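# Move small cardboard box from far-aisle shelves to desk

## Task

Fetch the small cardboard box from the shelving at the far end of the aisle and set it down on the desk. Every other object must stay on its own shelf, table or counter. The robot must not topple or finish leaning; either fails the task. The box only counts if it stays on the desk without the robot holding it there at the end.

## Robot and tools

ROBOT. A Hello Robot Stretch 4, about 1.6 m tall, with one arm. It has an omni-wheel base (rim within 0.23 m of the base origin), a lift on a mast, a telescoping arm reaching forward, a three-joint wrist (yaw, pitch, roll) and a two-finger gripper with bendy steel fingers. Cameras: head_camera, head_left_camera, head_right_camera, wrist_camera. A loose object may occasionally get nudged by something outside the robot's control.

FRAMES. Base frame: origin on the floor below the base centre, x forward, y left, z up. hand_pose, a point between the open fingertips, is reported in this frame; the printed value may be slightly off. With all wrist joints at 0 the hand axes line up with the base axes. The odometry frame is the base frame at the start of the scene.

execute_actions(actions, cameras). actions is a list holding exactly one action, or empty to just get the state and images. An action contains "base", "joints", or both, plus optional "pace" and "contact_limits"; alternatively it is only {"end_of_arm": "enable_torque"}, which re-powers any wrist or gripper motor that shut itself off so it holds in place. All motions in one action start together and may end at different times; no action runs longer than 15 s.
- base: exactly one key, each an offset relative to where the base last reported itself. translate_m: straight drive in metres, forward positive, -2 to 2. strafe_m: sideways in metres, left positive, -2 to 2. rotate_rad: turn in place in radians, counter-clockwise (left) positive, -3.2 to 3.2.
- joints: absolute targets by name (unit and range, done-tolerance): lift_m 0 to 1.2 m (±0.004); arm_m 0 to 0.55 m extension (±0.004); wrist_yaw_rad -1.134 to 4.276 (±0.02; 0 faces forward, positive turns left, 3.14 folded back, above 3.4 the arm may obstruct); wrist_pitch_rad -1.117 to 4.259 (±0.05; 0 level, 1.57 pointing down); wrist_roll_rad -1.117 to 4.259 (±0.02; 0 puts fingers at equal height, positive rolls clockwise seen from behind); gripper_m -0.038 to 0.141 m fingertip gap (±0.004; negative means fingers press together). Out-of-range joint targets get clipped to the limit and the result notes it; any other bad value or unknown key rejects the whole call with no motion. Joints or base omitted from an action may still be driving toward an earlier target without the status showing it.
- pace: "slow", "default", "fast", "max". Base speed caps 0.1/0.3/0.4/0.6 m/s and turn caps 1/2/3/4 rad/s; with lift above 0.2 these drop further, to 0.3 m/s and 1 rad/s at lift 1.2.
- contact_limits: {"arm_m": value} from 0 (gentlest) to 0.75 (firmest), default 0.5; the arm halts when it pushes past this.
- cameras: list of camera names or "all"; omitted/null means all, [] means none. The "pictures" line lists the image order.
To unfold the wrist at the start, one action with lift_m 0.4 and wrist_yaw_rad 0 works.

wait(seconds): 0 to 10 s, commands nothing and returns state and images. zoom_image(camera, region): enlarges [x0, y0, x1, y1] pixels (top-left origin, at most 504x504) from that camera's latest full image. read_manual(section): only licence texts, moves nothing. finished_scene(scene): ends the scene with the number given (1 or 2), irreversibly, and reports success; the next scene's task comes in its result. If a call reports a stop, later execute_actions, wait and finished_scene calls in the same reply are skipped.

RESULT LINES. base_status and joint_status give how each motion ended: "done" (for the base, wheels turned the full amount even if slipping), "off_target" (resting short, may still push), "contact_stop_at_<key>" (blocked; that part goes slack, a slack lift can sag under load and slack wheels can roll), "limit_stop_at_<name>", "time_out", "torque_fault". After these stops the old target is dropped. on_its_own lists uncommanded things; its "held at" is the held target, not the actual position. lidar_m: 12 distances in metres from the base origin, 30-degree sectors starting straight ahead and going counter-clockwise (4th left, 7th behind, 10th right); "-" means nothing seen or nearer than 0.25 m; it sees from about 0.15 m up to robot height, so table tops appear, but misses glass, thin legs and much behind. wrist_depth_mm: 7x7 grid of median depths, 100 to 2000 mm, "-" when invalid; the robot's own body shows up. base_odometry counts wheel turns (slip counts as travel); heading from -3.142 to 3.142, left positive. If turned_by_wheels and turned_by_imu differ by over about 0.1 rad, the base likely hit something or slipped, and heading error is roughly their difference. base_tilt in degrees, forward and right positive, with a fixed bias up to about 1.5. motor_effort: percent of max, positive toward higher joint values, peak in brackets (noisy), each with a fixed bias; for wheel_0..2 positive turns the base right. Rest effort outside its normal range suggests pushing or carrying; a load in a level gripper shifts wrist_pitch_rad effort away from 0.

GRIPPING. Command a gap smaller than the object's width; going further below squeezes harder and pulls the object toward the wrist by up to a third of the difference. Neither the reading nor "done" proves a grasp; at targets of 0 or above a firm grip shows as a clear change in gripper_m effort. Fingertips pressed on a surface below can jam; raise the lift.

AVOID. Tilt beyond 6 degrees gives "limit_stop_at_tilt": lift, arm and wheels go slack and ignore commands until upright. Don't drive or turn with over 1 kg held and arm_m above 0.2, especially at fast or max; steady pushes or pulls, high grips or high contact limits can also tip the robot. A tilt reading off from the start may mean a wheel is on something low.

Each tool is called after "Emit:" by a JSON object that holds its "api" and its "payload".

## Session

Emit:
{"api": "execute_actions", "payload": {"actions": []}}

Scene clock: 0.00 s.
base_odometry: x=+0.000 y=+0.000 heading=+0.000 (m, m, rad; odometry frame)
turned_by_wheels: +0.000 (rad since the last result)
turned_by_imu: +0.000 (rad since the last result)
base_tilt: forward=+0.6 right=+0.5 (deg)
lidar_m: 0.96 0.87 0.88 1.72 1.56 1.61 2.00 1.17 1.34 1.46 2.11 2.12
base_status: not commanded
joint_positions: lift_m=+0.193 arm_m=-0.001 wrist_yaw_rad=+3.112 wrist_pitch_rad=+0.000 wrist_roll_rad=+0.011 gripper_m=+0.057
joint_status: not commanded
motor_effort: lift_m=+18 arm_m=+0 wrist_yaw_rad=+1 wrist_pitch_rad=-8 wrist_roll_rad=-1 gripper_m=-5 wheel_0=+0 wheel_1=+0 wheel_2=+0 (%)
hand_pose: x=-0.1157 y=+0.0958 z=+0.3711 quat_wxyz=(+0.015, +0.000, +0.005, +1.000) (m; base frame)
wrist_depth_mm: - 134 - - 1921 1618 1366 / - 132 - - 1921 1618 1366 / 108 135 230 - 1921 1576 1430 / 134 166 - - 1921 1618 1397 / 1118 1281 - - 1921 1576 1397 / 1118 1182 212 1336 195 1366 1308 / 904 831 946 109 917 931 960
pictures: head_camera, head_left_camera, head_right_camera, wrist_camera
Images, in order (width x height): head_camera 420x560, head_left_camera 420x672, head_right_camera 420x672, wrist_camera 616x392.

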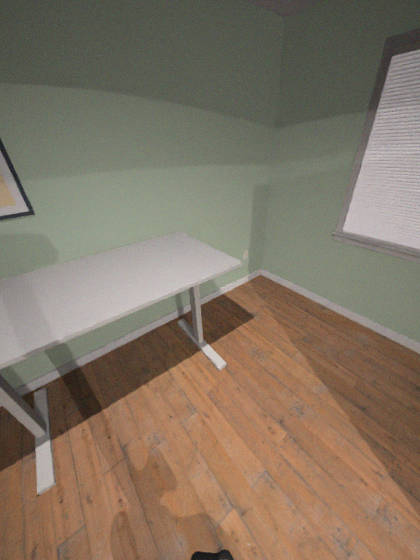

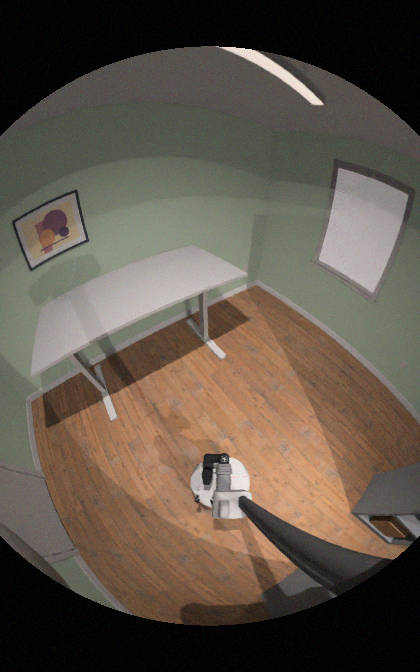

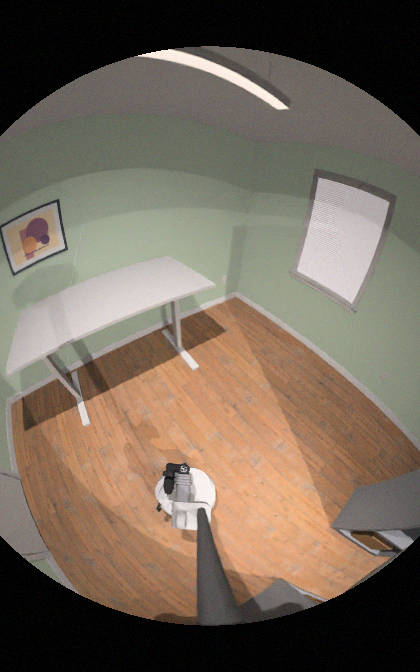

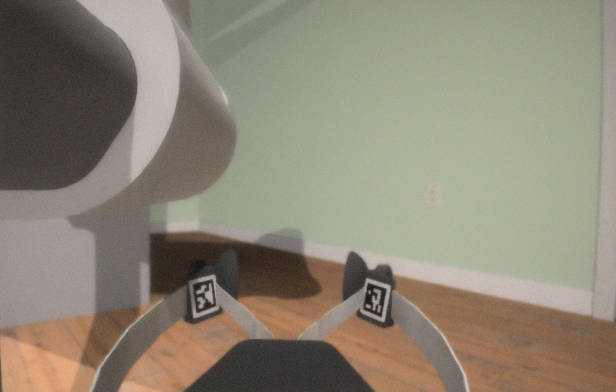

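Emit:
{"api": "execute_actions", "payload": {"actions": [{"base": {"rotate_rad": -2.4}}]}}

Scene clock: 2.67 s.
base_odometry: x=+0.000 y=+0.000 heading=-2.400 (m, m, rad; odometry frame)
turned_by_wheels: -2.400 (rad since the last result)
turned_by_imu: -2.386 (rad since the last result)
base_tilt: forward=+0.6 right=+0.5 (deg)
lidar_m: 1.16 1.31 2.20 2.11 1.17 0.90 0.88 0.97 1.60 1.55 1.68 1.20
base_status: done
joint_positions: lift_m=+0.193 arm_m=-0.001 wrist_yaw_rad=+3.112 wrist_pitch_rad=+0.000 wrist_roll_rad=+0.011 gripper_m=+0.057
joint_status: not commanded
motor_effort: lift_m=+18(18) arm_m=+0(0) wrist_yaw_rad=+1(1) wrist_pitch_rad=-8(8) wrist_roll_rad=+0(1) gripper_m=-2(2) wheel_0=+1(6) wheel_1=+1(9) wheel_2=+0(2) (%)
hand_pose: x=-0.1157 y=+0.0958 z=+0.3711 quat_wxyz=(+0.015, +0.000, +0.005, +1.000) (m; base frame)
wrist_depth_mm: - 134 1182 1205 1182 1205 1182 / - 132 1576 1756 1756 1618 1808 / 108 135 230 1863 1808 1808 1808 / 134 166 1863 1863 1808 1808 1863 / 1863 1863 1756 1808 1756 1756 1808 / 1229 1160 212 1336 195 1336 1397 / 891 820 946 109 931 931 960
pictures: head_camera, head_left_camera, head_right_camera, wrist_camera
Images, in order (width x height): head_camera 420x560, head_left_camera 420x672, head_right_camera 420x672, wrist_camera 616x392.

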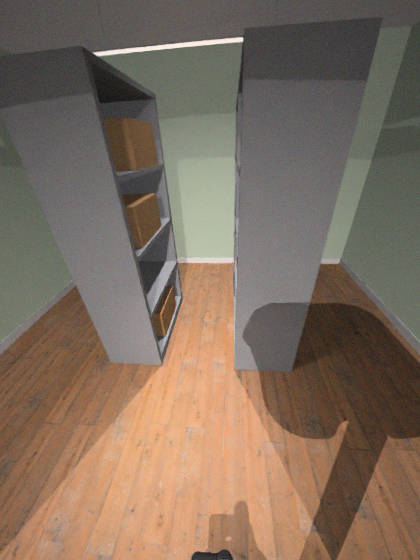

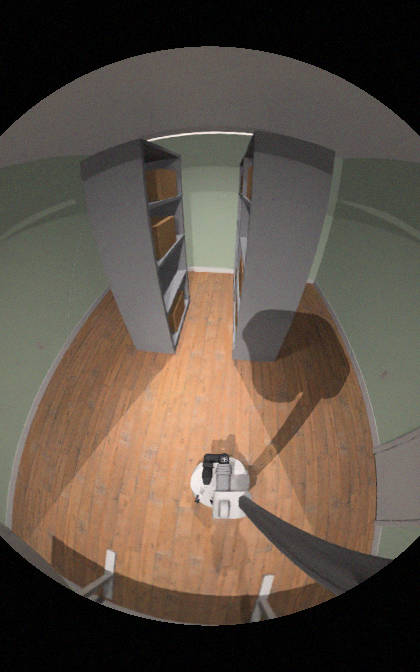

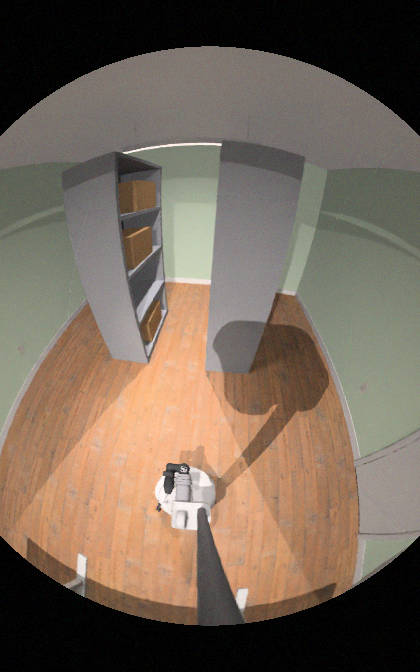

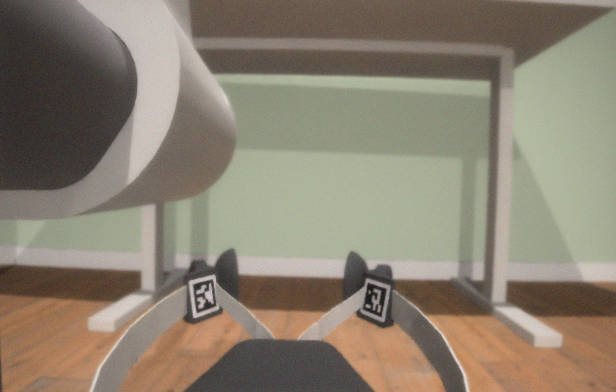

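Emit:
{"api": "zoom_image", "payload": {"camera": "head_camera", "region": [60, 40, 320, 390]}}

Emit:
{"api": "zoom_image", "payload": {"camera": "head_left_camera", "region": [120, 120, 300, 380]}}

Region (60, 40, 320, 390) of head_camera's 420x560 image, scaled by 1.440, with more detail than that image has; it fills the left 374 columns of this view, and the rest is white.

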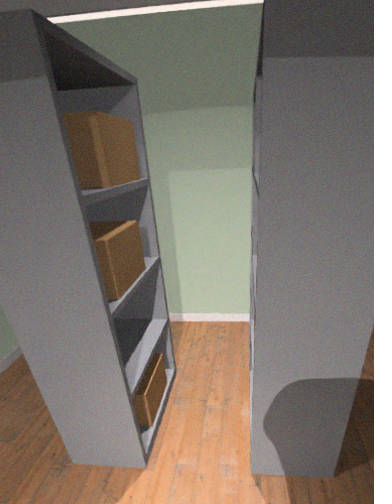

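Region (120, 120, 300, 380) of head_left_camera's 420x672 image, scaled by 1.938, with more detail than that image has; it fills the left 349 columns of this view, and the rest is white.

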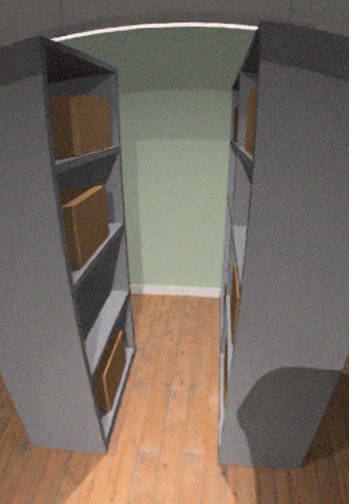

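Emit:
{"api": "execute_actions", "payload": {"actions": [{"base": {"rotate_rad": -0.087}}], "cameras": []}}

Emit:
{"api": "execute_actions", "payload": {"actions": [{"base": {"strafe_m": 0.187}, "pace": "fast"}], "cameras": ["head_camera"]}}

Scene clock: 5.20 s.
base_odometry: x=+0.000 y=+0.000 heading=-2.487 (m, m, rad; odometry frame)
turned_by_wheels: -0.087 (rad since the last result)
turned_by_imu: -0.087 (rad since the last result)
base_tilt: forward=+0.7 right=+0.6 (deg)
lidar_m: 1.16 1.32 2.24 2.08 2.17 0.93 0.88 0.94 1.66 1.55 1.64 1.22
base_status: done
joint_positions: lift_m=+0.193 arm_m=-0.001 wrist_yaw_rad=+3.112 wrist_pitch_rad=+0.000 wrist_roll_rad=+0.011 gripper_m=+0.057
joint_status: not commanded
motor_effort: lift_m=+18(18) arm_m=+0(0) wrist_yaw_rad=+0(1) wrist_pitch_rad=-7(8) wrist_roll_rad=+0(1) gripper_m=-3(6) wheel_0=+2(4) wheel_1=+1(7) wheel_2=+1(6) (%)
hand_pose: x=-0.1157 y=+0.0958 z=+0.3711 quat_wxyz=(+0.015, +0.000, +0.005, +1.000) (m; base frame)
wrist_depth_mm: - 134 1182 1205 1182 1182 1921 / - 132 1537 1863 1808 1863 1921 / 108 135 230 1808 1863 1921 1921 / 134 166 1808 1808 1808 1983 1921 / 1756 1808 1808 1863 1863 1921 1983 / 1229 1160 211 1336 195 1397 1366 / 904 831 960 109 931 931 960
pictures: none
No camera images: the call's "cameras" was empty. Leave "cameras" out to get every camera's image.

Scene clock: 6.83 s.
base_odometry: x=+0.114 y=-0.148 heading=-2.487 (m, m, rad; odometry frame)
turned_by_wheels: +0.000 (rad since the last result)
turned_by_imu: -0.001 (rad since the last result)
base_tilt: forward=+0.6 right=+0.5 (deg)
lidar_m: 1.18 1.22 2.04 1.92 1.98 0.93 0.87 0.94 1.86 1.75 1.83 1.21
base_status: done
joint_positions: lift_m=+0.193 arm_m=-0.001 wrist_yaw_rad=+3.112 wrist_pitch_rad=+0.000 wrist_roll_rad=+0.011 gripper_m=+0.057
joint_status: not commanded
motor_effort: lift_m=+18(18) arm_m=+0(0) wrist_yaw_rad=+1(1) wrist_pitch_rad=-6(8) wrist_roll_rad=-1(2) gripper_m=-3(4) wheel_0=-1(9) wheel_1=-1(18) wheel_2=+1(2) (%)
hand_pose: x=-0.1157 y=+0.0958 z=+0.3711 quat_wxyz=(+0.015, +0.000, +0.005, +1.000) (m; base frame)
wrist_depth_mm: - 134 1182 1229 1205 1661 1983 / - 131 1618 1863 1661 1863 1921 / 108 135 230 1808 1863 1921 1921 / 134 166 1863 1808 1808 1921 1921 / 1756 1708 1808 1863 1921 1863 1983 / 1182 1255 212 1336 195 1366 1397 / 904 820 946 109 917 917 946
pictures: head_camera
Images, in order (width x height): head_camera 420x560.

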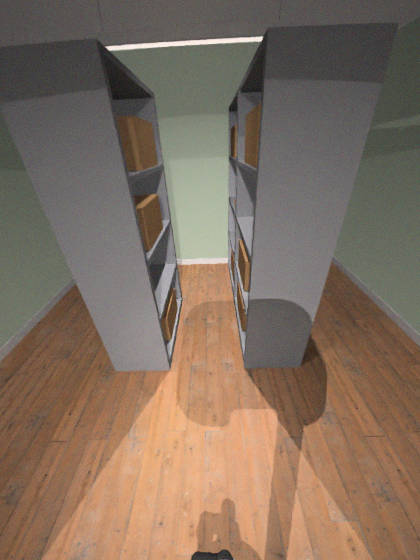

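Emit:
{"api": "execute_actions", "payload": {"actions": [{"base": {"translate_m": 0.75}, "pace": "fast"}], "cameras": ["head_camera", "head_left_camera", "head_right_camera"]}}

Scene clock: 10.37 s.
base_odometry: x=-0.481 y=-0.605 heading=-2.487 (m, m, rad; odometry frame)
turned_by_wheels: +0.000 (rad since the last result)
turned_by_imu: -0.004 (rad since the last result)
base_tilt: forward=+0.6 right=+0.6 (deg)
lidar_m: 0.70 0.60 0.57 1.97 2.02 1.72 2.09 1.73 1.87 1.74 0.62 0.47
base_status: done
joint_positions: lift_m=+0.193 arm_m=-0.001 wrist_yaw_rad=+3.112 wrist_pitch_rad=+0.000 wrist_roll_rad=+0.011 gripper_m=+0.057
joint_status: not commanded
motor_effort: lift_m=+18(18) arm_m=+0(0) wrist_yaw_rad=+1(1) wrist_pitch_rad=-9(6) wrist_roll_rad=-1(1) gripper_m=-4(2) wheel_0=-1(7) wheel_1=+0(7) wheel_2=-1(13) (%)
hand_pose: x=-0.1157 y=+0.0958 z=+0.3711 quat_wxyz=(+0.015, +0.000, +0.005, +1.000) (m; base frame)
wrist_depth_mm: - 134 - - - - - / - 132 1756 - - - - / 108 135 229 - - - - / 134 166 - - - - - / - - - - - - - / 1229 1281 211 1336 195 1366 1397 / 891 831 960 109 931 931 960
pictures: head_camera, head_left_camera, head_right_camera
Images, in order (width x height): head_camera 420x560, head_left_camera 420x672, head_right_camera 420x672.

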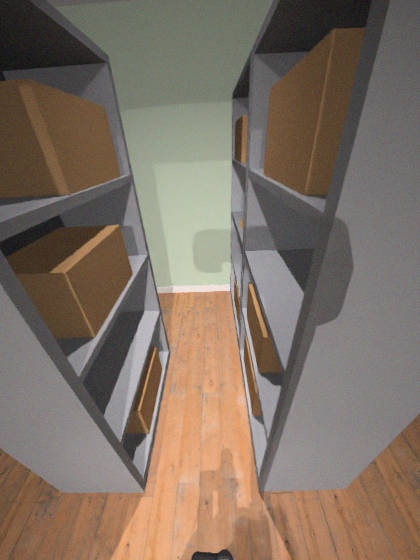

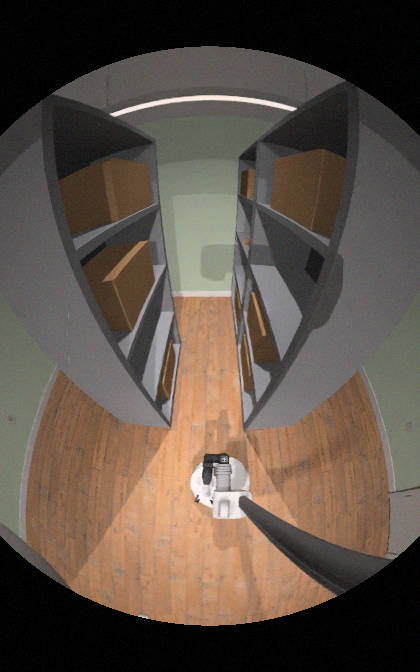

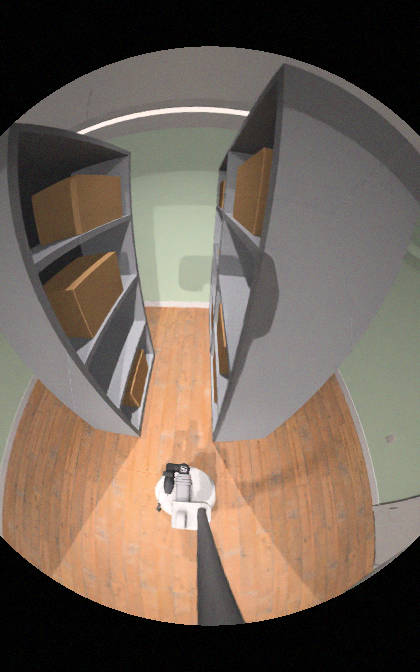

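Emit:
{"api": "zoom_image", "payload": {"camera": "head_camera", "region": [190, 80, 330, 300]}}

Emit:
{"api": "zoom_image", "payload": {"camera": "head_camera", "region": [100, 270, 320, 560]}}

Emit:
{"api": "zoom_image", "payload": {"camera": "head_left_camera", "region": [200, 140, 360, 400]}}

Region (190, 80, 330, 300) of head_camera's 420x560 image, scaled by 2.291, with more detail than that image has; it fills the left 321 columns of this view, and the rest is white.

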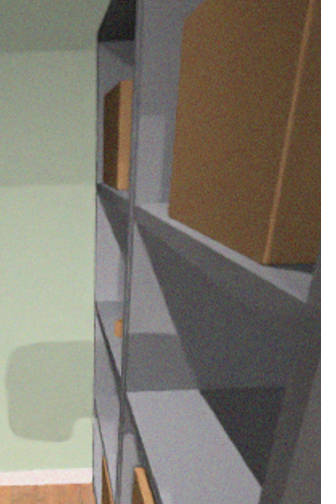

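Region (100, 270, 320, 560) of head_camera's 420x560 image, scaled by 1.738, with more detail than that image has; it fills the left 382 columns of this view, and the rest is white.

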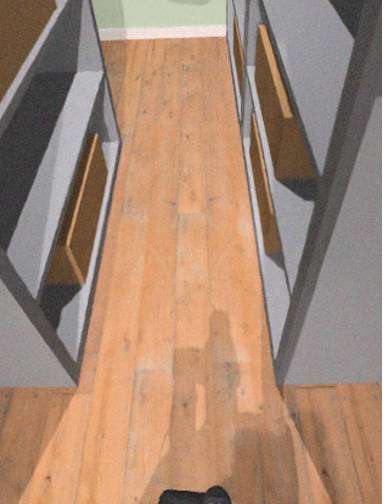

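Region (200, 140, 360, 400) of head_left_camera's 420x672 image, scaled by 1.938, with more detail than that image has; it fills the left 310 columns of this view, and the rest is white.

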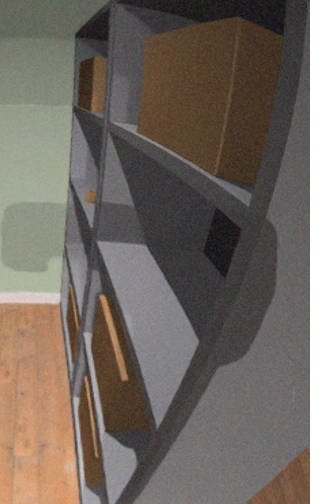

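Emit:
{"api": "execute_actions", "payload": {"actions": [{"base": {"rotate_rad": 0.043}}], "cameras": []}}

Emit:
{"api": "execute_actions", "payload": {"actions": [{"base": {"strafe_m": 0.078}}], "cameras": ["head_camera"]}}

Scene clock: 15.50 s.
base_odometry: x=-0.481 y=-0.605 heading=-2.444 (m, m, rad; odometry frame)
turned_by_wheels: +0.043 (rad since the last result)
turned_by_imu: +0.042 (rad since the last result)
base_tilt: forward=+0.6 right=+0.6 (deg)
lidar_m: 0.83 0.58 0.62 1.96 2.06 1.68 2.45 1.74 1.86 1.76 0.59 0.47
base_status: done
joint_positions: lift_m=+0.193 arm_m=-0.001 wrist_yaw_rad=+3.112 wrist_pitch_rad=+0.000 wrist_roll_rad=+0.011 gripper_m=+0.057
joint_status: not commanded
motor_effort: lift_m=+18(18) arm_m=+0(0) wrist_yaw_rad=+0(0) wrist_pitch_rad=-8(8) wrist_roll_rad=-1(0) gripper_m=-6(7) wheel_0=+0(4) wheel_1=+0(2) wheel_2=+1(4) (%)
hand_pose: x=-0.1157 y=+0.0958 z=+0.3711 quat_wxyz=(+0.015, +0.000, +0.005, +1.000) (m; base frame)
wrist_depth_mm: - 134 - - - - - / - 131 1708 - - - - / 108 135 229 - - - - / 134 166 - - - - - / - - - - - - - / 1229 1229 211 1366 195 1366 1397 / 891 820 960 109 904 931 960
pictures: none
No camera images: the call's "cameras" was empty. Leave "cameras" out to get every camera's image.

Scene clock: 16.83 s.
base_odometry: x=-0.431 y=-0.665 heading=-2.444 (m, m, rad; odometry frame)
turned_by_wheels: +0.000 (rad since the last result)
turned_by_imu: +0.000 (rad since the last result)
base_tilt: forward=+0.6 right=+0.4 (deg)
lidar_m: 1.14 0.54 0.61 1.88 1.99 1.68 2.44 1.76 1.92 1.84 0.61 0.50
base_status: done
joint_positions: lift_m=+0.193 arm_m=-0.001 wrist_yaw_rad=+3.112 wrist_pitch_rad=+0.000 wrist_roll_rad=+0.011 gripper_m=+0.057
joint_status: not commanded
motor_effort: lift_m=+18(18) arm_m=+0(0) wrist_yaw_rad=+1(1) wrist_pitch_rad=-8(9) wrist_roll_rad=+0(0) gripper_m=-2(3) wheel_0=+0(6) wheel_1=-1(10) wheel_2=+0(1) (%)
hand_pose: x=-0.1157 y=+0.0958 z=+0.3711 quat_wxyz=(+0.015, +0.000, +0.005, +1.000) (m; base frame)
wrist_depth_mm: - 134 - - - - - / - 132 1756 - - - - / 108 135 231 - - - - / 134 166 - - - - - / - - - - - - - / 1229 1281 211 1336 195 1366 1366 / 878 831 931 109 931 917 960
pictures: head_camera
Images, in order (width x height): head_camera 420x560.

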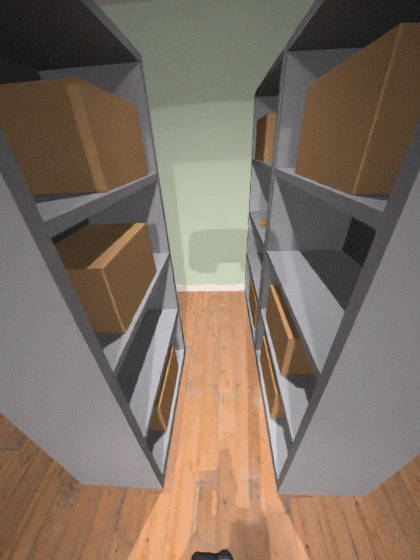

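Emit:
{"api": "execute_actions", "payload": {"actions": [{"base": {"translate_m": 0.5}}], "cameras": ["head_camera", "head_left_camera", "head_right_camera"]}}

Scene clock: 20.37 s.
base_odometry: x=-0.814 y=-0.986 heading=-2.444 (m, m, rad; odometry frame)
turned_by_wheels: +0.000 (rad since the last result)
turned_by_imu: -0.003 (rad since the last result)
base_tilt: forward=+0.8 right=+0.6 (deg)
lidar_m: 1.14 0.45 0.32 0.31 2.04 2.71 2.54 2.59 2.14 0.26 0.28 0.40
base_status: done
joint_positions: lift_m=+0.193 arm_m=-0.001 wrist_yaw_rad=+3.112 wrist_pitch_rad=+0.000 wrist_roll_rad=+0.011 gripper_m=+0.057
joint_status: not commanded
motor_effort: lift_m=+18(18) arm_m=+0(0) wrist_yaw_rad=+1(1) wrist_pitch_rad=-8(9) wrist_roll_rad=+1(0) gripper_m=-4(2) wheel_0=+0(5) wheel_1=+1(1) wheel_2=+0(6) (%)
hand_pose: x=-0.1157 y=+0.0958 z=+0.3711 quat_wxyz=(+0.015, +0.000, +0.005, +1.000) (m; base frame)
wrist_depth_mm: - 134 - - - - - / - 132 - - - - - / 108 135 229 - - - - / 134 166 - - - - - / - - - - - - - / 1229 1255 211 1336 195 1397 1397 / 891 831 960 109 917 931 960
pictures: head_camera, head_left_camera, head_right_camera
Images, in order (width x height): head_camera 420x560, head_left_camera 420x672, head_right_camera 420x672.

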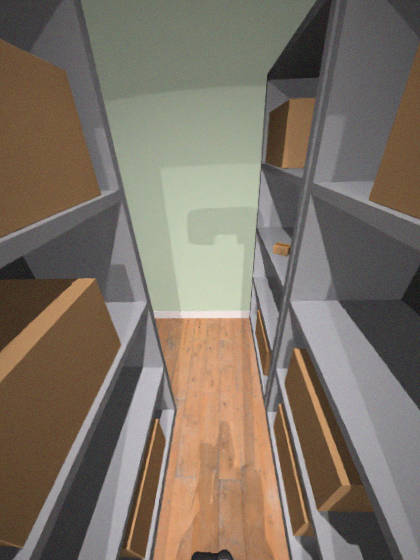

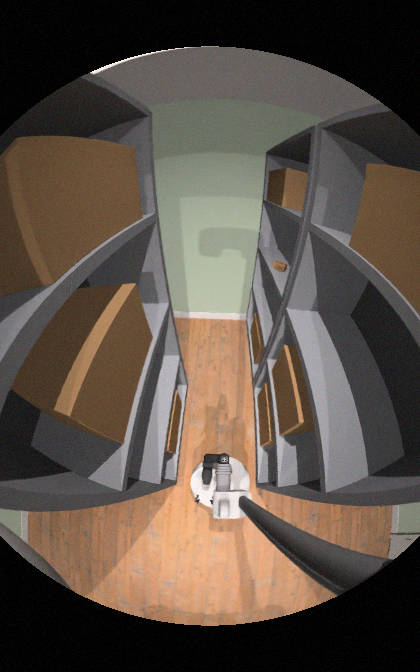

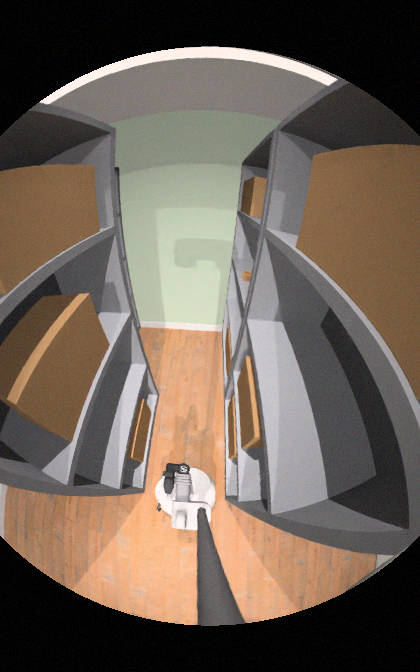

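Emit:
{"api": "zoom_image", "payload": {"camera": "head_camera", "region": [240, 200, 340, 300]}}

Region (240, 200, 340, 300) of head_camera's 420x560 image, scaled by 5.040, with more detail than that image has.

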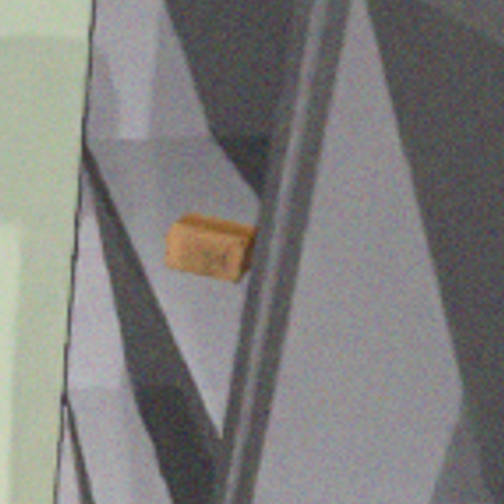

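Emit:
{"api": "execute_actions", "payload": {"actions": [{"base": {"translate_m": 0.7}, "joints": {"lift_m": 0.78}}], "cameras": ["head_camera", "head_left_camera", "head_right_camera"]}}

Scene clock: 28.37 s.
base_odometry: x=-1.350 y=-1.436 heading=-2.444 (m, m, rad; odometry frame)
turned_by_wheels: +0.000 (rad since the last result)
turned_by_imu: -0.005 (rad since the last result)
base_tilt: forward=+0.6 right=+0.5 (deg)
lidar_m: 1.08 1.08 0.31 0.30 0.31 0.44 3.73 0.41 0.29 0.28 0.29 0.39
base_status: done
joint_positions: lift_m=+0.780 arm_m=-0.001 wrist_yaw_rad=+3.112 wrist_pitch_rad=+0.000 wrist_roll_rad=+0.011 gripper_m=+0.057
joint_status: all done
motor_effort: lift_m=+22(23) arm_m=+0(0) wrist_yaw_rad=+1(2) wrist_pitch_rad=-7(7) wrist_roll_rad=-1(0) gripper_m=-4(3) wheel_0=+0(3) wheel_1=+0(6) wheel_2=+0(6) (%)
hand_pose: x=-0.1157 y=+0.0958 z=+0.9578 quat_wxyz=(+0.015, +0.000, +0.005, +1.000) (m; base frame)
wrist_depth_mm: - 134 - - 854 492 353 / - 132 - - 854 492 355 / 108 135 230 - 854 492 355 / 134 166 - - 831 488 345 / 809 - - - 842 854 349 / 798 809 211 - 195 854 854 / 809 809 - 109 854 854 854
pictures: head_camera, head_left_camera, head_right_camera
Images, in order (width x height): head_camera 420x560, head_left_camera 420x672, head_right_camera 420x672.

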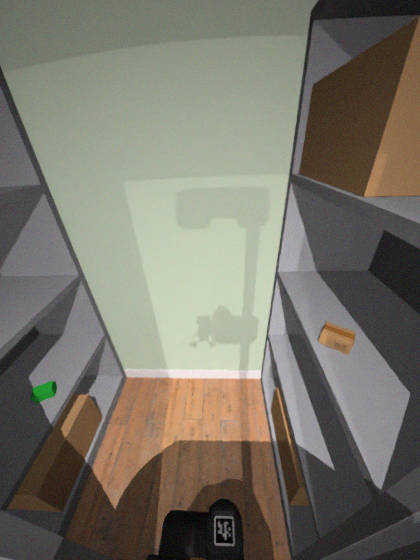

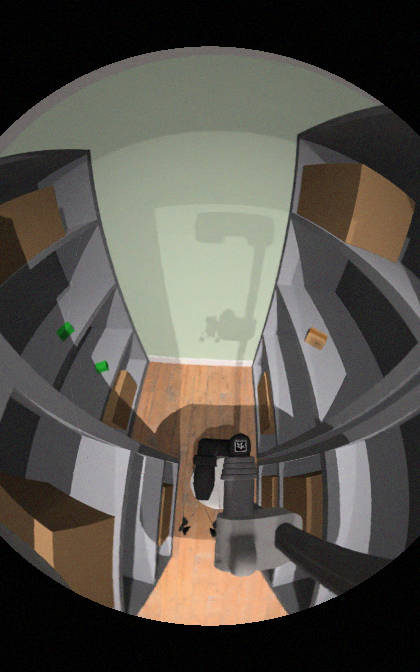

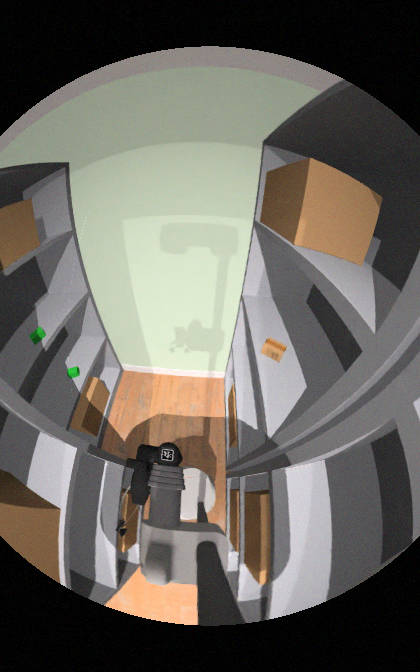

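Emit:
{"api": "zoom_image", "payload": {"camera": "head_camera", "region": [260, 260, 420, 500]}}

Emit:
{"api": "zoom_image", "payload": {"camera": "head_camera", "region": [300, 300, 380, 380]}}

Region (260, 260, 420, 500) of head_camera's 420x560 image, scaled by 2.100, with more detail than that image has.

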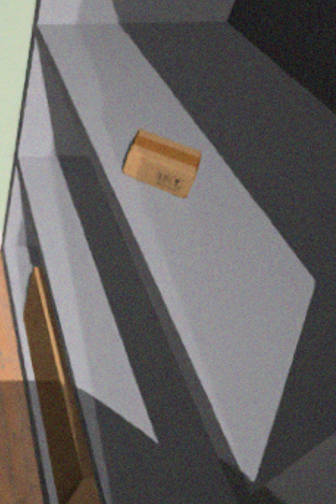

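Region (300, 300, 380, 380) of head_camera's 420x560 image, scaled by 6.300, with more detail than that image has.

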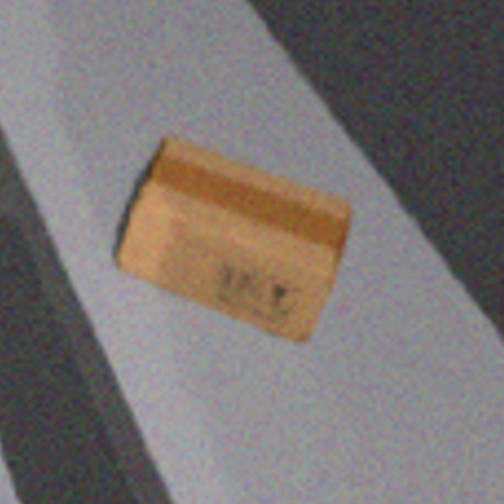

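Emit:
{"api": "execute_actions", "payload": {"actions": [{"base": {"translate_m": 0.167}, "joints": {"lift_m": 0.9}}], "cameras": ["head_camera"]}}

Scene clock: 39.53 s.
base_odometry: x=-1.478 y=-1.543 heading=-2.444 (m, m, rad; odometry frame)
turned_by_wheels: +0.000 (rad since the last result)
turned_by_imu: -0.002 (rad since the last result)
base_tilt: forward=+0.6 right=+0.5 (deg)
lidar_m: 0.91 0.97 0.78 0.29 0.32 0.44 - 0.42 0.29 0.28 0.29 0.42
base_status: done
joint_positions: lift_m=+0.900 arm_m=-0.001 wrist_yaw_rad=+3.112 wrist_pitch_rad=+0.000 wrist_roll_rad=+0.011 gripper_m=+0.057
joint_status: all done
motor_effort: lift_m=+22(22) arm_m=+0(0) wrist_yaw_rad=+1(1) wrist_pitch_rad=-7(7) wrist_roll_rad=-1(1) gripper_m=-4(4) wheel_0=+1(5) wheel_1=+0(6) wheel_2=+2(6) (%)
hand_pose: x=-0.1157 y=+0.0958 z=+1.0779 quat_wxyz=(+0.015, +0.000, +0.005, +1.000) (m; base frame)
wrist_depth_mm: - 134 - - 1008 676 661 / - 132 - - 991 842 399 / 108 135 230 - 976 488 402 / 134 167 - - 1008 480 402 / 732 976 - - 788 480 402 / 976 976 212 - 195 459 407 / 976 976 - 109 1008 723 327
pictures: head_camera
Images, in order (width x height): head_camera 420x560.

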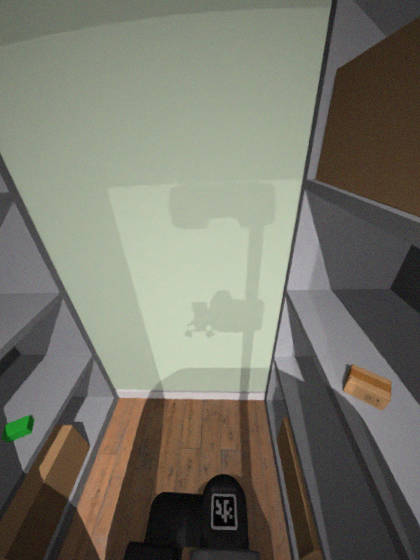

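Emit:
{"api": "execute_actions", "payload": {"actions": [{"base": {"rotate_rad": -0.61}}], "cameras": []}}

Emit:
{"api": "execute_actions", "payload": {"actions": [{"joints": {"wrist_yaw_rad": 0.0, "gripper_m": 0.141}}]}}

Scene clock: 41.93 s.
base_odometry: x=-1.478 y=-1.543 heading=-3.054 (m, m, rad; odometry frame)
turned_by_wheels: -0.610 (rad since the last result)
turned_by_imu: -0.607 (rad since the last result)
base_tilt: forward=+0.7 right=+0.5 (deg)
lidar_m: 0.38 0.88 0.95 0.80 0.29 0.30 0.41 0.95 0.47 0.30 0.26 0.27
base_status: done
joint_positions: lift_m=+0.900 arm_m=-0.001 wrist_yaw_rad=+3.112 wrist_pitch_rad=+0.000 wrist_roll_rad=+0.011 gripper_m=+0.057
joint_status: not commanded
motor_effort: lift_m=+22(22) arm_m=+0(0) wrist_yaw_rad=+1(1) wrist_pitch_rad=-7(7) wrist_roll_rad=-1(1) gripper_m=-4(5) wheel_0=+0(5) wheel_1=-1(2) wheel_2=+1(5) (%)
hand_pose: x=-0.1157 y=+0.0958 z=+1.0779 quat_wxyz=(+0.015, +0.000, +0.005, +1.000) (m; base frame)
wrist_depth_mm: - 134 750 691 676 320 364 / - 132 878 960 931 319 375 / 108 135 230 559 647 319 377 / 134 166 668 559 640 320 384 / - - 676 564 634 319 394 / - - 213 521 195 322 399 / - 1025 1078 109 654 315 397
pictures: none
No camera images: the call's "cameras" was empty. Leave "cameras" out to get every camera's image.

Scene clock: 44.33 s.
base_odometry: x=-1.478 y=-1.543 heading=-3.054 (m, m, rad; odometry frame)
turned_by_wheels: +0.000 (rad since the last result)
turned_by_imu: -0.001 (rad since the last result)
base_tilt: forward=+0.6 right=+0.6 (deg)
lidar_m: 0.37 0.90 0.95 0.80 0.29 0.28 0.42 0.94 0.44 0.30 0.26 0.28
base_status: not commanded
joint_positions: lift_m=+0.900 arm_m=-0.001 wrist_yaw_rad=+0.000 wrist_pitch_rad=+0.000 wrist_roll_rad=+0.011 gripper_m=+0.141
joint_status: all done
motor_effort: lift_m=+22(22) arm_m=+0(0) wrist_yaw_rad=+0(6) wrist_pitch_rad=-6(8) wrist_roll_rad=-2(0) gripper_m=+4(5) wheel_0=+0(0) wheel_1=-1(1) wheel_2=+1(1) (%)
hand_pose: x=+0.4586 y=-0.0873 z=+1.0779 quat_wxyz=(+1.000, +0.005, +0.000, +0.000) (m; base frame)
wrist_depth_mm: 647 683 707 707 661 564 484 / 661 691 788 878 707 564 477 / 661 691 788 878 707 564 480 / 661 691 798 878 699 564 480 / 668 683 759 788 676 554 480 / 668 204 298 301 370 373 445 / 683 366 300 109 300 300 310
pictures: head_camera, head_left_camera, head_right_camera, wrist_camera
Images, in order (width x height): head_camera 420x560, head_left_camera 420x672, head_right_camera 420x672, wrist_camera 616x392.

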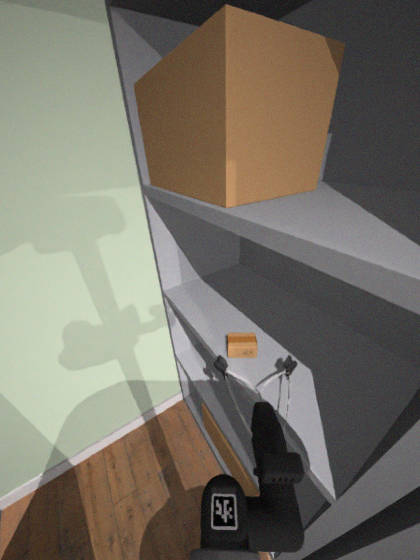

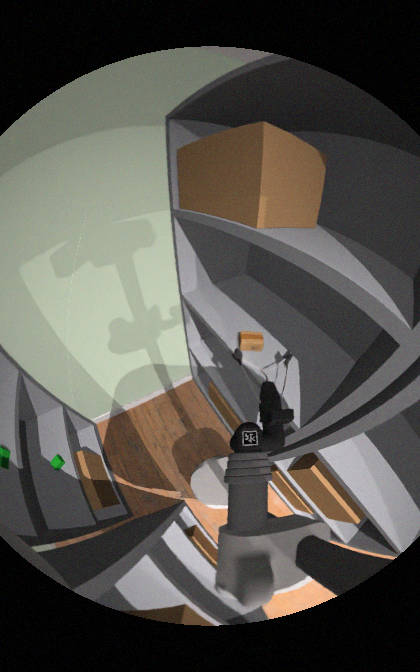

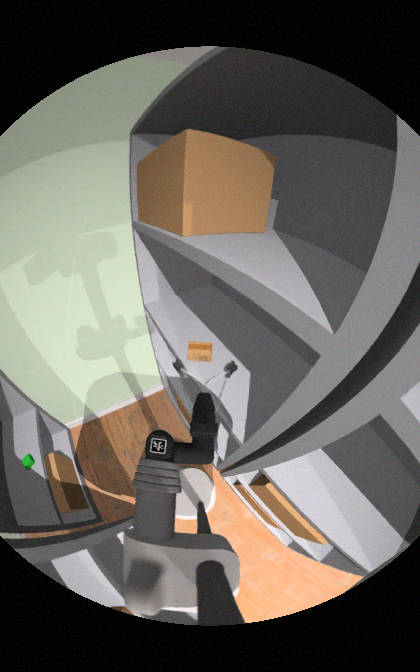

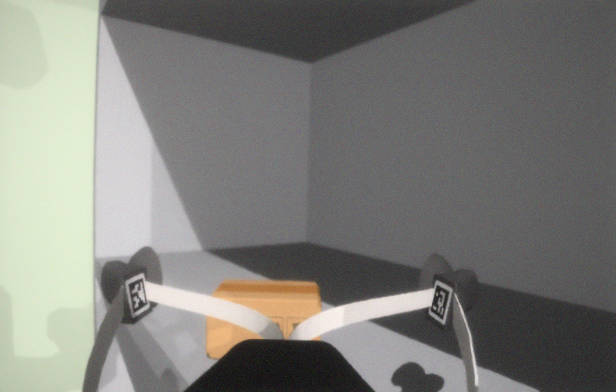

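Emit:
{"api": "zoom_image", "payload": {"camera": "wrist_camera", "region": [80, 230, 500, 392]}}

Emit:
{"api": "zoom_image", "payload": {"camera": "head_camera", "region": [190, 310, 330, 450]}}

Region (80, 230, 500, 392) of wrist_camera's 616x392 image, scaled by 1.200; it fills the top 194 rows of this view, and the rest is white.

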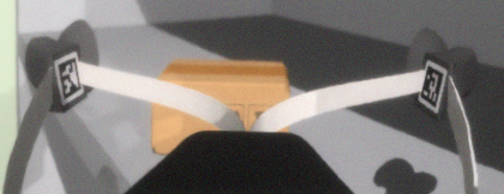

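Region (190, 310, 330, 450) of head_camera's 420x560 image, scaled by 3.600, with more detail than that image has.

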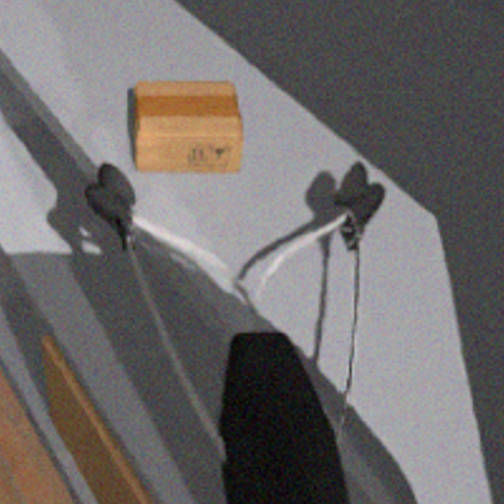

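Emit:
{"api": "execute_actions", "payload": {"actions": [{"base": {"rotate_rad": 0.04}, "joints": {"lift_m": 0.945, "wrist_pitch_rad": 0.18}}], "cameras": []}}

Emit:
{"api": "execute_actions", "payload": {"actions": [{"joints": {"wrist_pitch_rad": 0.35, "arm_m": 0.03}}], "cameras": ["head_camera", "wrist_camera"]}}

Scene clock: 48.23 s.
base_odometry: x=-1.478 y=-1.543 heading=-3.014 (m, m, rad; odometry frame)
turned_by_wheels: +0.040 (rad since the last result)
turned_by_imu: +0.038 (rad since the last result)
base_tilt: forward=+0.7 right=+0.5 (deg)
lidar_m: 0.38 0.91 0.96 0.80 0.30 0.31 0.45 2.98 0.44 0.31 0.26 0.28
base_status: done
joint_positions: lift_m=+0.945 arm_m=-0.001 wrist_yaw_rad=+0.000 wrist_pitch_rad=+0.182 wrist_roll_rad=+0.011 gripper_m=+0.141
joint_status: all done
motor_effort: lift_m=+22(23) arm_m=+0(0) wrist_yaw_rad=+1(0) wrist_pitch_rad=-6(7) wrist_roll_rad=+0(1) gripper_m=-3(0) wheel_0=-1(4) wheel_1=+1(0) wheel_2=-1(3) (%)
hand_pose: x=+0.4539 y=-0.0874 z=+1.0706 quat_wxyz=(+0.996, +0.005, +0.091, +0.000) (m; base frame)
wrist_depth_mm: 615 654 723 820 699 564 480 / 627 668 741 842 715 569 480 / 647 691 759 854 732 574 488 / 654 699 741 809 707 585 496 / 676 517 477 347 500 504 469 / 699 204 309 307 314 317 355 / 707 788 312 109 271 272 285
pictures: none
No camera images: the call's "cameras" was empty. Leave "cameras" out to get every camera's image.

Scene clock: 49.07 s.
base_odometry: x=-1.478 y=-1.543 heading=-3.014 (m, m, rad; odometry frame)
turned_by_wheels: +0.000 (rad since the last result)
turned_by_imu: +0.000 (rad since the last result)
base_tilt: forward=+0.6 right=+0.5 (deg)
lidar_m: 0.37 0.91 0.96 0.79 0.30 0.31 0.44 3.02 0.42 0.29 0.25 0.28
base_status: not commanded
joint_positions: lift_m=+0.945 arm_m=+0.028 wrist_yaw_rad=+0.000 wrist_pitch_rad=+0.352 wrist_roll_rad=+0.011 gripper_m=+0.141
joint_status: all done
motor_effort: lift_m=+23(22) arm_m=+9(8) wrist_yaw_rad=+1(1) wrist_pitch_rad=-7(5) wrist_roll_rad=-2(0) gripper_m=+0(2) wheel_0=-1(1) wheel_1=+1(1) wheel_2=-1(1) (%)
hand_pose: x=+0.4701 y=-0.0874 z=+1.0234 quat_wxyz=(+0.985, +0.005, +0.175, -0.001) (m; base frame)
wrist_depth_mm: 591 615 683 768 668 535 459 / 609 634 715 809 683 544 466 / 640 654 640 654 654 564 473 / 661 676 389 291 433 445 449 / 691 723 293 283 319 322 325 / 723 204 256 248 231 234 253 / 759 831 788 109 206 206 211
pictures: head_camera, wrist_camera
Images, in order (width x height): head_camera 420x560, wrist_camera 616x392.

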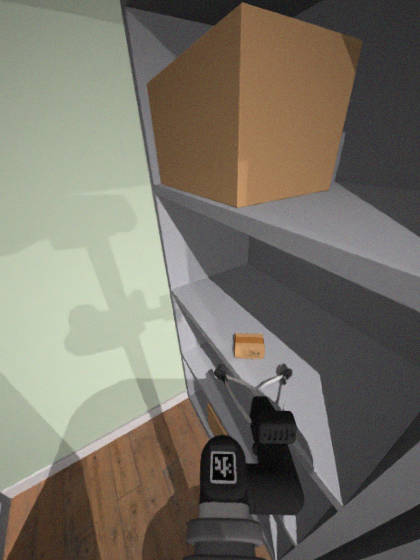

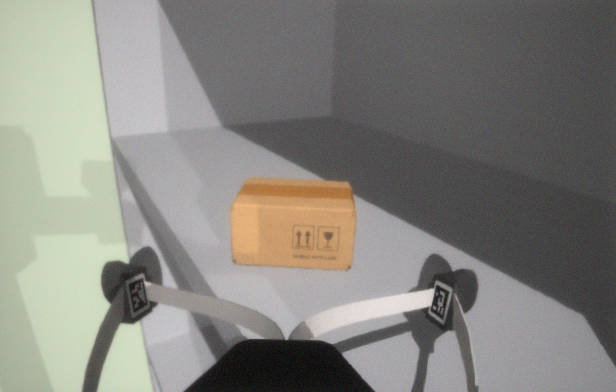

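Emit:
{"api": "execute_actions", "payload": {"actions": [{"joints": {"arm_m": 0.12, "lift_m": 0.937}, "contact_limits": {"arm_m": 0.2}}], "cameras": ["head_camera", "wrist_camera"]}}

Scene clock: 52.10 s.
base_odometry: x=-1.478 y=-1.543 heading=-3.014 (m, m, rad; odometry frame)
turned_by_wheels: +0.000 (rad since the last result)
turned_by_imu: -0.001 (rad since the last result)
base_tilt: forward=+0.7 right=+0.5 (deg)
lidar_m: 0.38 0.92 0.95 0.79 0.30 0.32 0.44 3.02 0.44 0.29 0.27 0.28
base_status: not commanded
joint_positions: lift_m=+0.937 arm_m=+0.118 wrist_yaw_rad=+0.000 wrist_pitch_rad=+0.352 wrist_roll_rad=+0.011 gripper_m=+0.141
joint_status: all done
motor_effort: lift_m=+14(21) arm_m=+9(10) wrist_yaw_rad=+1(1) wrist_pitch_rad=-6(5) wrist_roll_rad=+0(0) gripper_m=+0(1) wheel_0=-1(1) wheel_1=+1(1) wheel_2=-1(1) (%)
contact_limits: arm_m 0.2
hand_pose: x=+0.5601 y=-0.0874 z=+1.0161 quat_wxyz=(+0.985, +0.005, +0.175, -0.001) (m; base frame)
wrist_depth_mm: 517 544 603 683 609 488 413 / 535 559 634 732 627 496 424 / 569 554 603 634 597 512 430 / 603 394 397 407 410 421 421 / 621 303 208 200 287 304 309 / 654 204 191 191 198 220 240 / 691 723 197 109 196 196 200
pictures: head_camera, wrist_camera
Images, in order (width x height): head_camera 420x560, wrist_camera 616x392.

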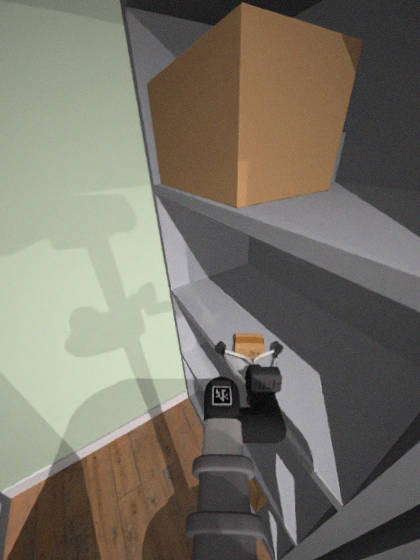

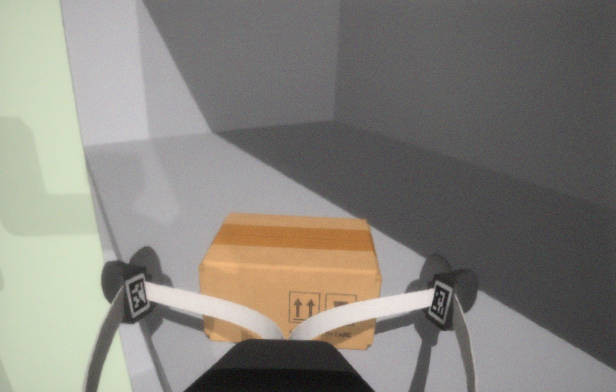

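Emit:
{"api": "execute_actions", "payload": {"actions": [{"joints": {"gripper_m": 0.045}}], "cameras": ["head_camera", "wrist_camera"]}}

Scene clock: 54.50 s.
base_odometry: x=-1.478 y=-1.543 heading=-3.014 (m, m, rad; odometry frame)
turned_by_wheels: +0.000 (rad since the last result)
turned_by_imu: -0.001 (rad since the last result)
base_tilt: forward=+0.6 right=+0.5 (deg)
lidar_m: 0.38 0.93 0.95 0.80 0.29 0.30 0.44 3.03 0.42 0.31 0.27 0.28
base_status: not commanded
joint_positions: lift_m=+0.937 arm_m=+0.118 wrist_yaw_rad=+0.000 wrist_pitch_rad=+0.353 wrist_roll_rad=+0.011 gripper_m=+0.046
joint_status: all done
motor_effort: lift_m=+14(14) arm_m=+9(9) wrist_yaw_rad=+0(1) wrist_pitch_rad=-9(9) wrist_roll_rad=+0(1) gripper_m=-25(25) wheel_0=-1(1) wheel_1=+1(1) wheel_2=-1(1) (%)
hand_pose: x=+0.5600 y=-0.0874 z=+1.0158 quat_wxyz=(+0.984, +0.005, +0.176, -0.001) (m; base frame)
wrist_depth_mm: 512 539 603 691 603 480 413 / 539 569 634 732 627 496 424 / 564 559 597 621 597 512 430 / 597 389 394 399 410 418 418 / 621 303 191 190 286 303 307 / 647 180 179 178 179 238 239 / 668 732 190 109 194 195 198
pictures: head_camera, wrist_camera
Images, in order (width x height): head_camera 420x560, wrist_camera 616x392.

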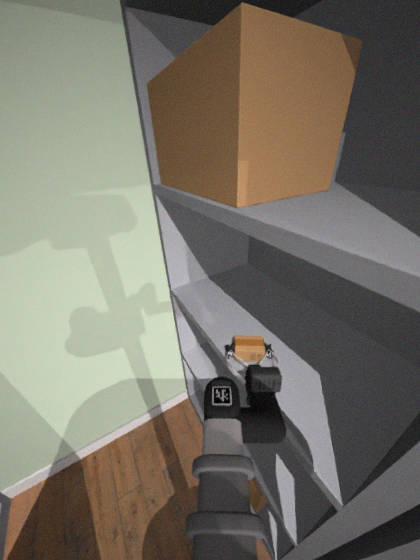

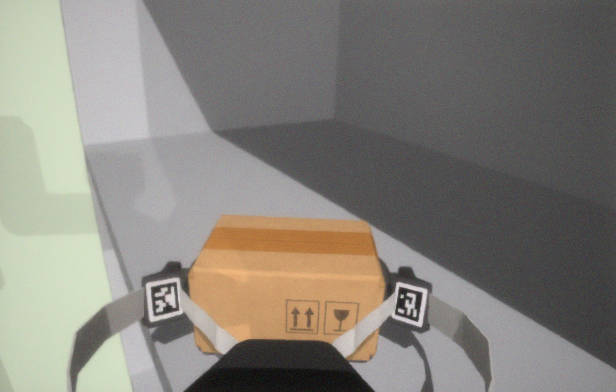

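Emit:
{"api": "execute_actions", "payload": {"actions": [{"joints": {"lift_m": 0.97}}], "cameras": ["wrist_camera"]}}

Scene clock: 55.63 s.
base_odometry: x=-1.478 y=-1.543 heading=-3.014 (m, m, rad; odometry frame)
turned_by_wheels: +0.000 (rad since the last result)
turned_by_imu: +0.000 (rad since the last result)
base_tilt: forward=+0.6 right=+0.5 (deg)
lidar_m: 0.38 0.92 0.96 0.79 0.30 0.30 0.43 3.00 0.43 0.30 0.26 0.27
base_status: not commanded
joint_positions: lift_m=+0.970 arm_m=+0.118 wrist_yaw_rad=+0.000 wrist_pitch_rad=+0.353 wrist_roll_rad=+0.011 gripper_m=+0.046
joint_status: all done
motor_effort: lift_m=+22(23) arm_m=+9(9) wrist_yaw_rad=+1(1) wrist_pitch_rad=-10(11) wrist_roll_rad=+0(0) gripper_m=-26(22) wheel_0=-1(1) wheel_1=+1(1) wheel_2=-1(1) (%)
hand_pose: x=+0.5600 y=-0.0874 z=+1.0480 quat_wxyz=(+0.984, +0.005, +0.176, -0.001) (m; base frame)
wrist_depth_mm: 512 539 603 699 603 484 410 / 535 559 634 723 627 500 427 / 569 591 661 715 627 512 433 / 603 469 473 488 496 492 445 / 621 368 191 190 347 370 370 / 654 179 179 178 179 289 290 / 676 715 222 109 236 238 246
pictures: wrist_camera
Images, in order (width x height): wrist_camera 616x392.

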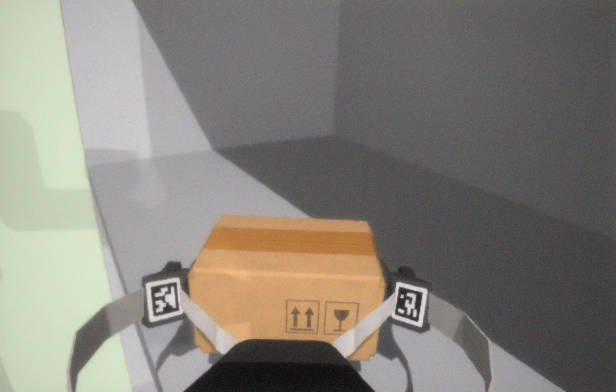

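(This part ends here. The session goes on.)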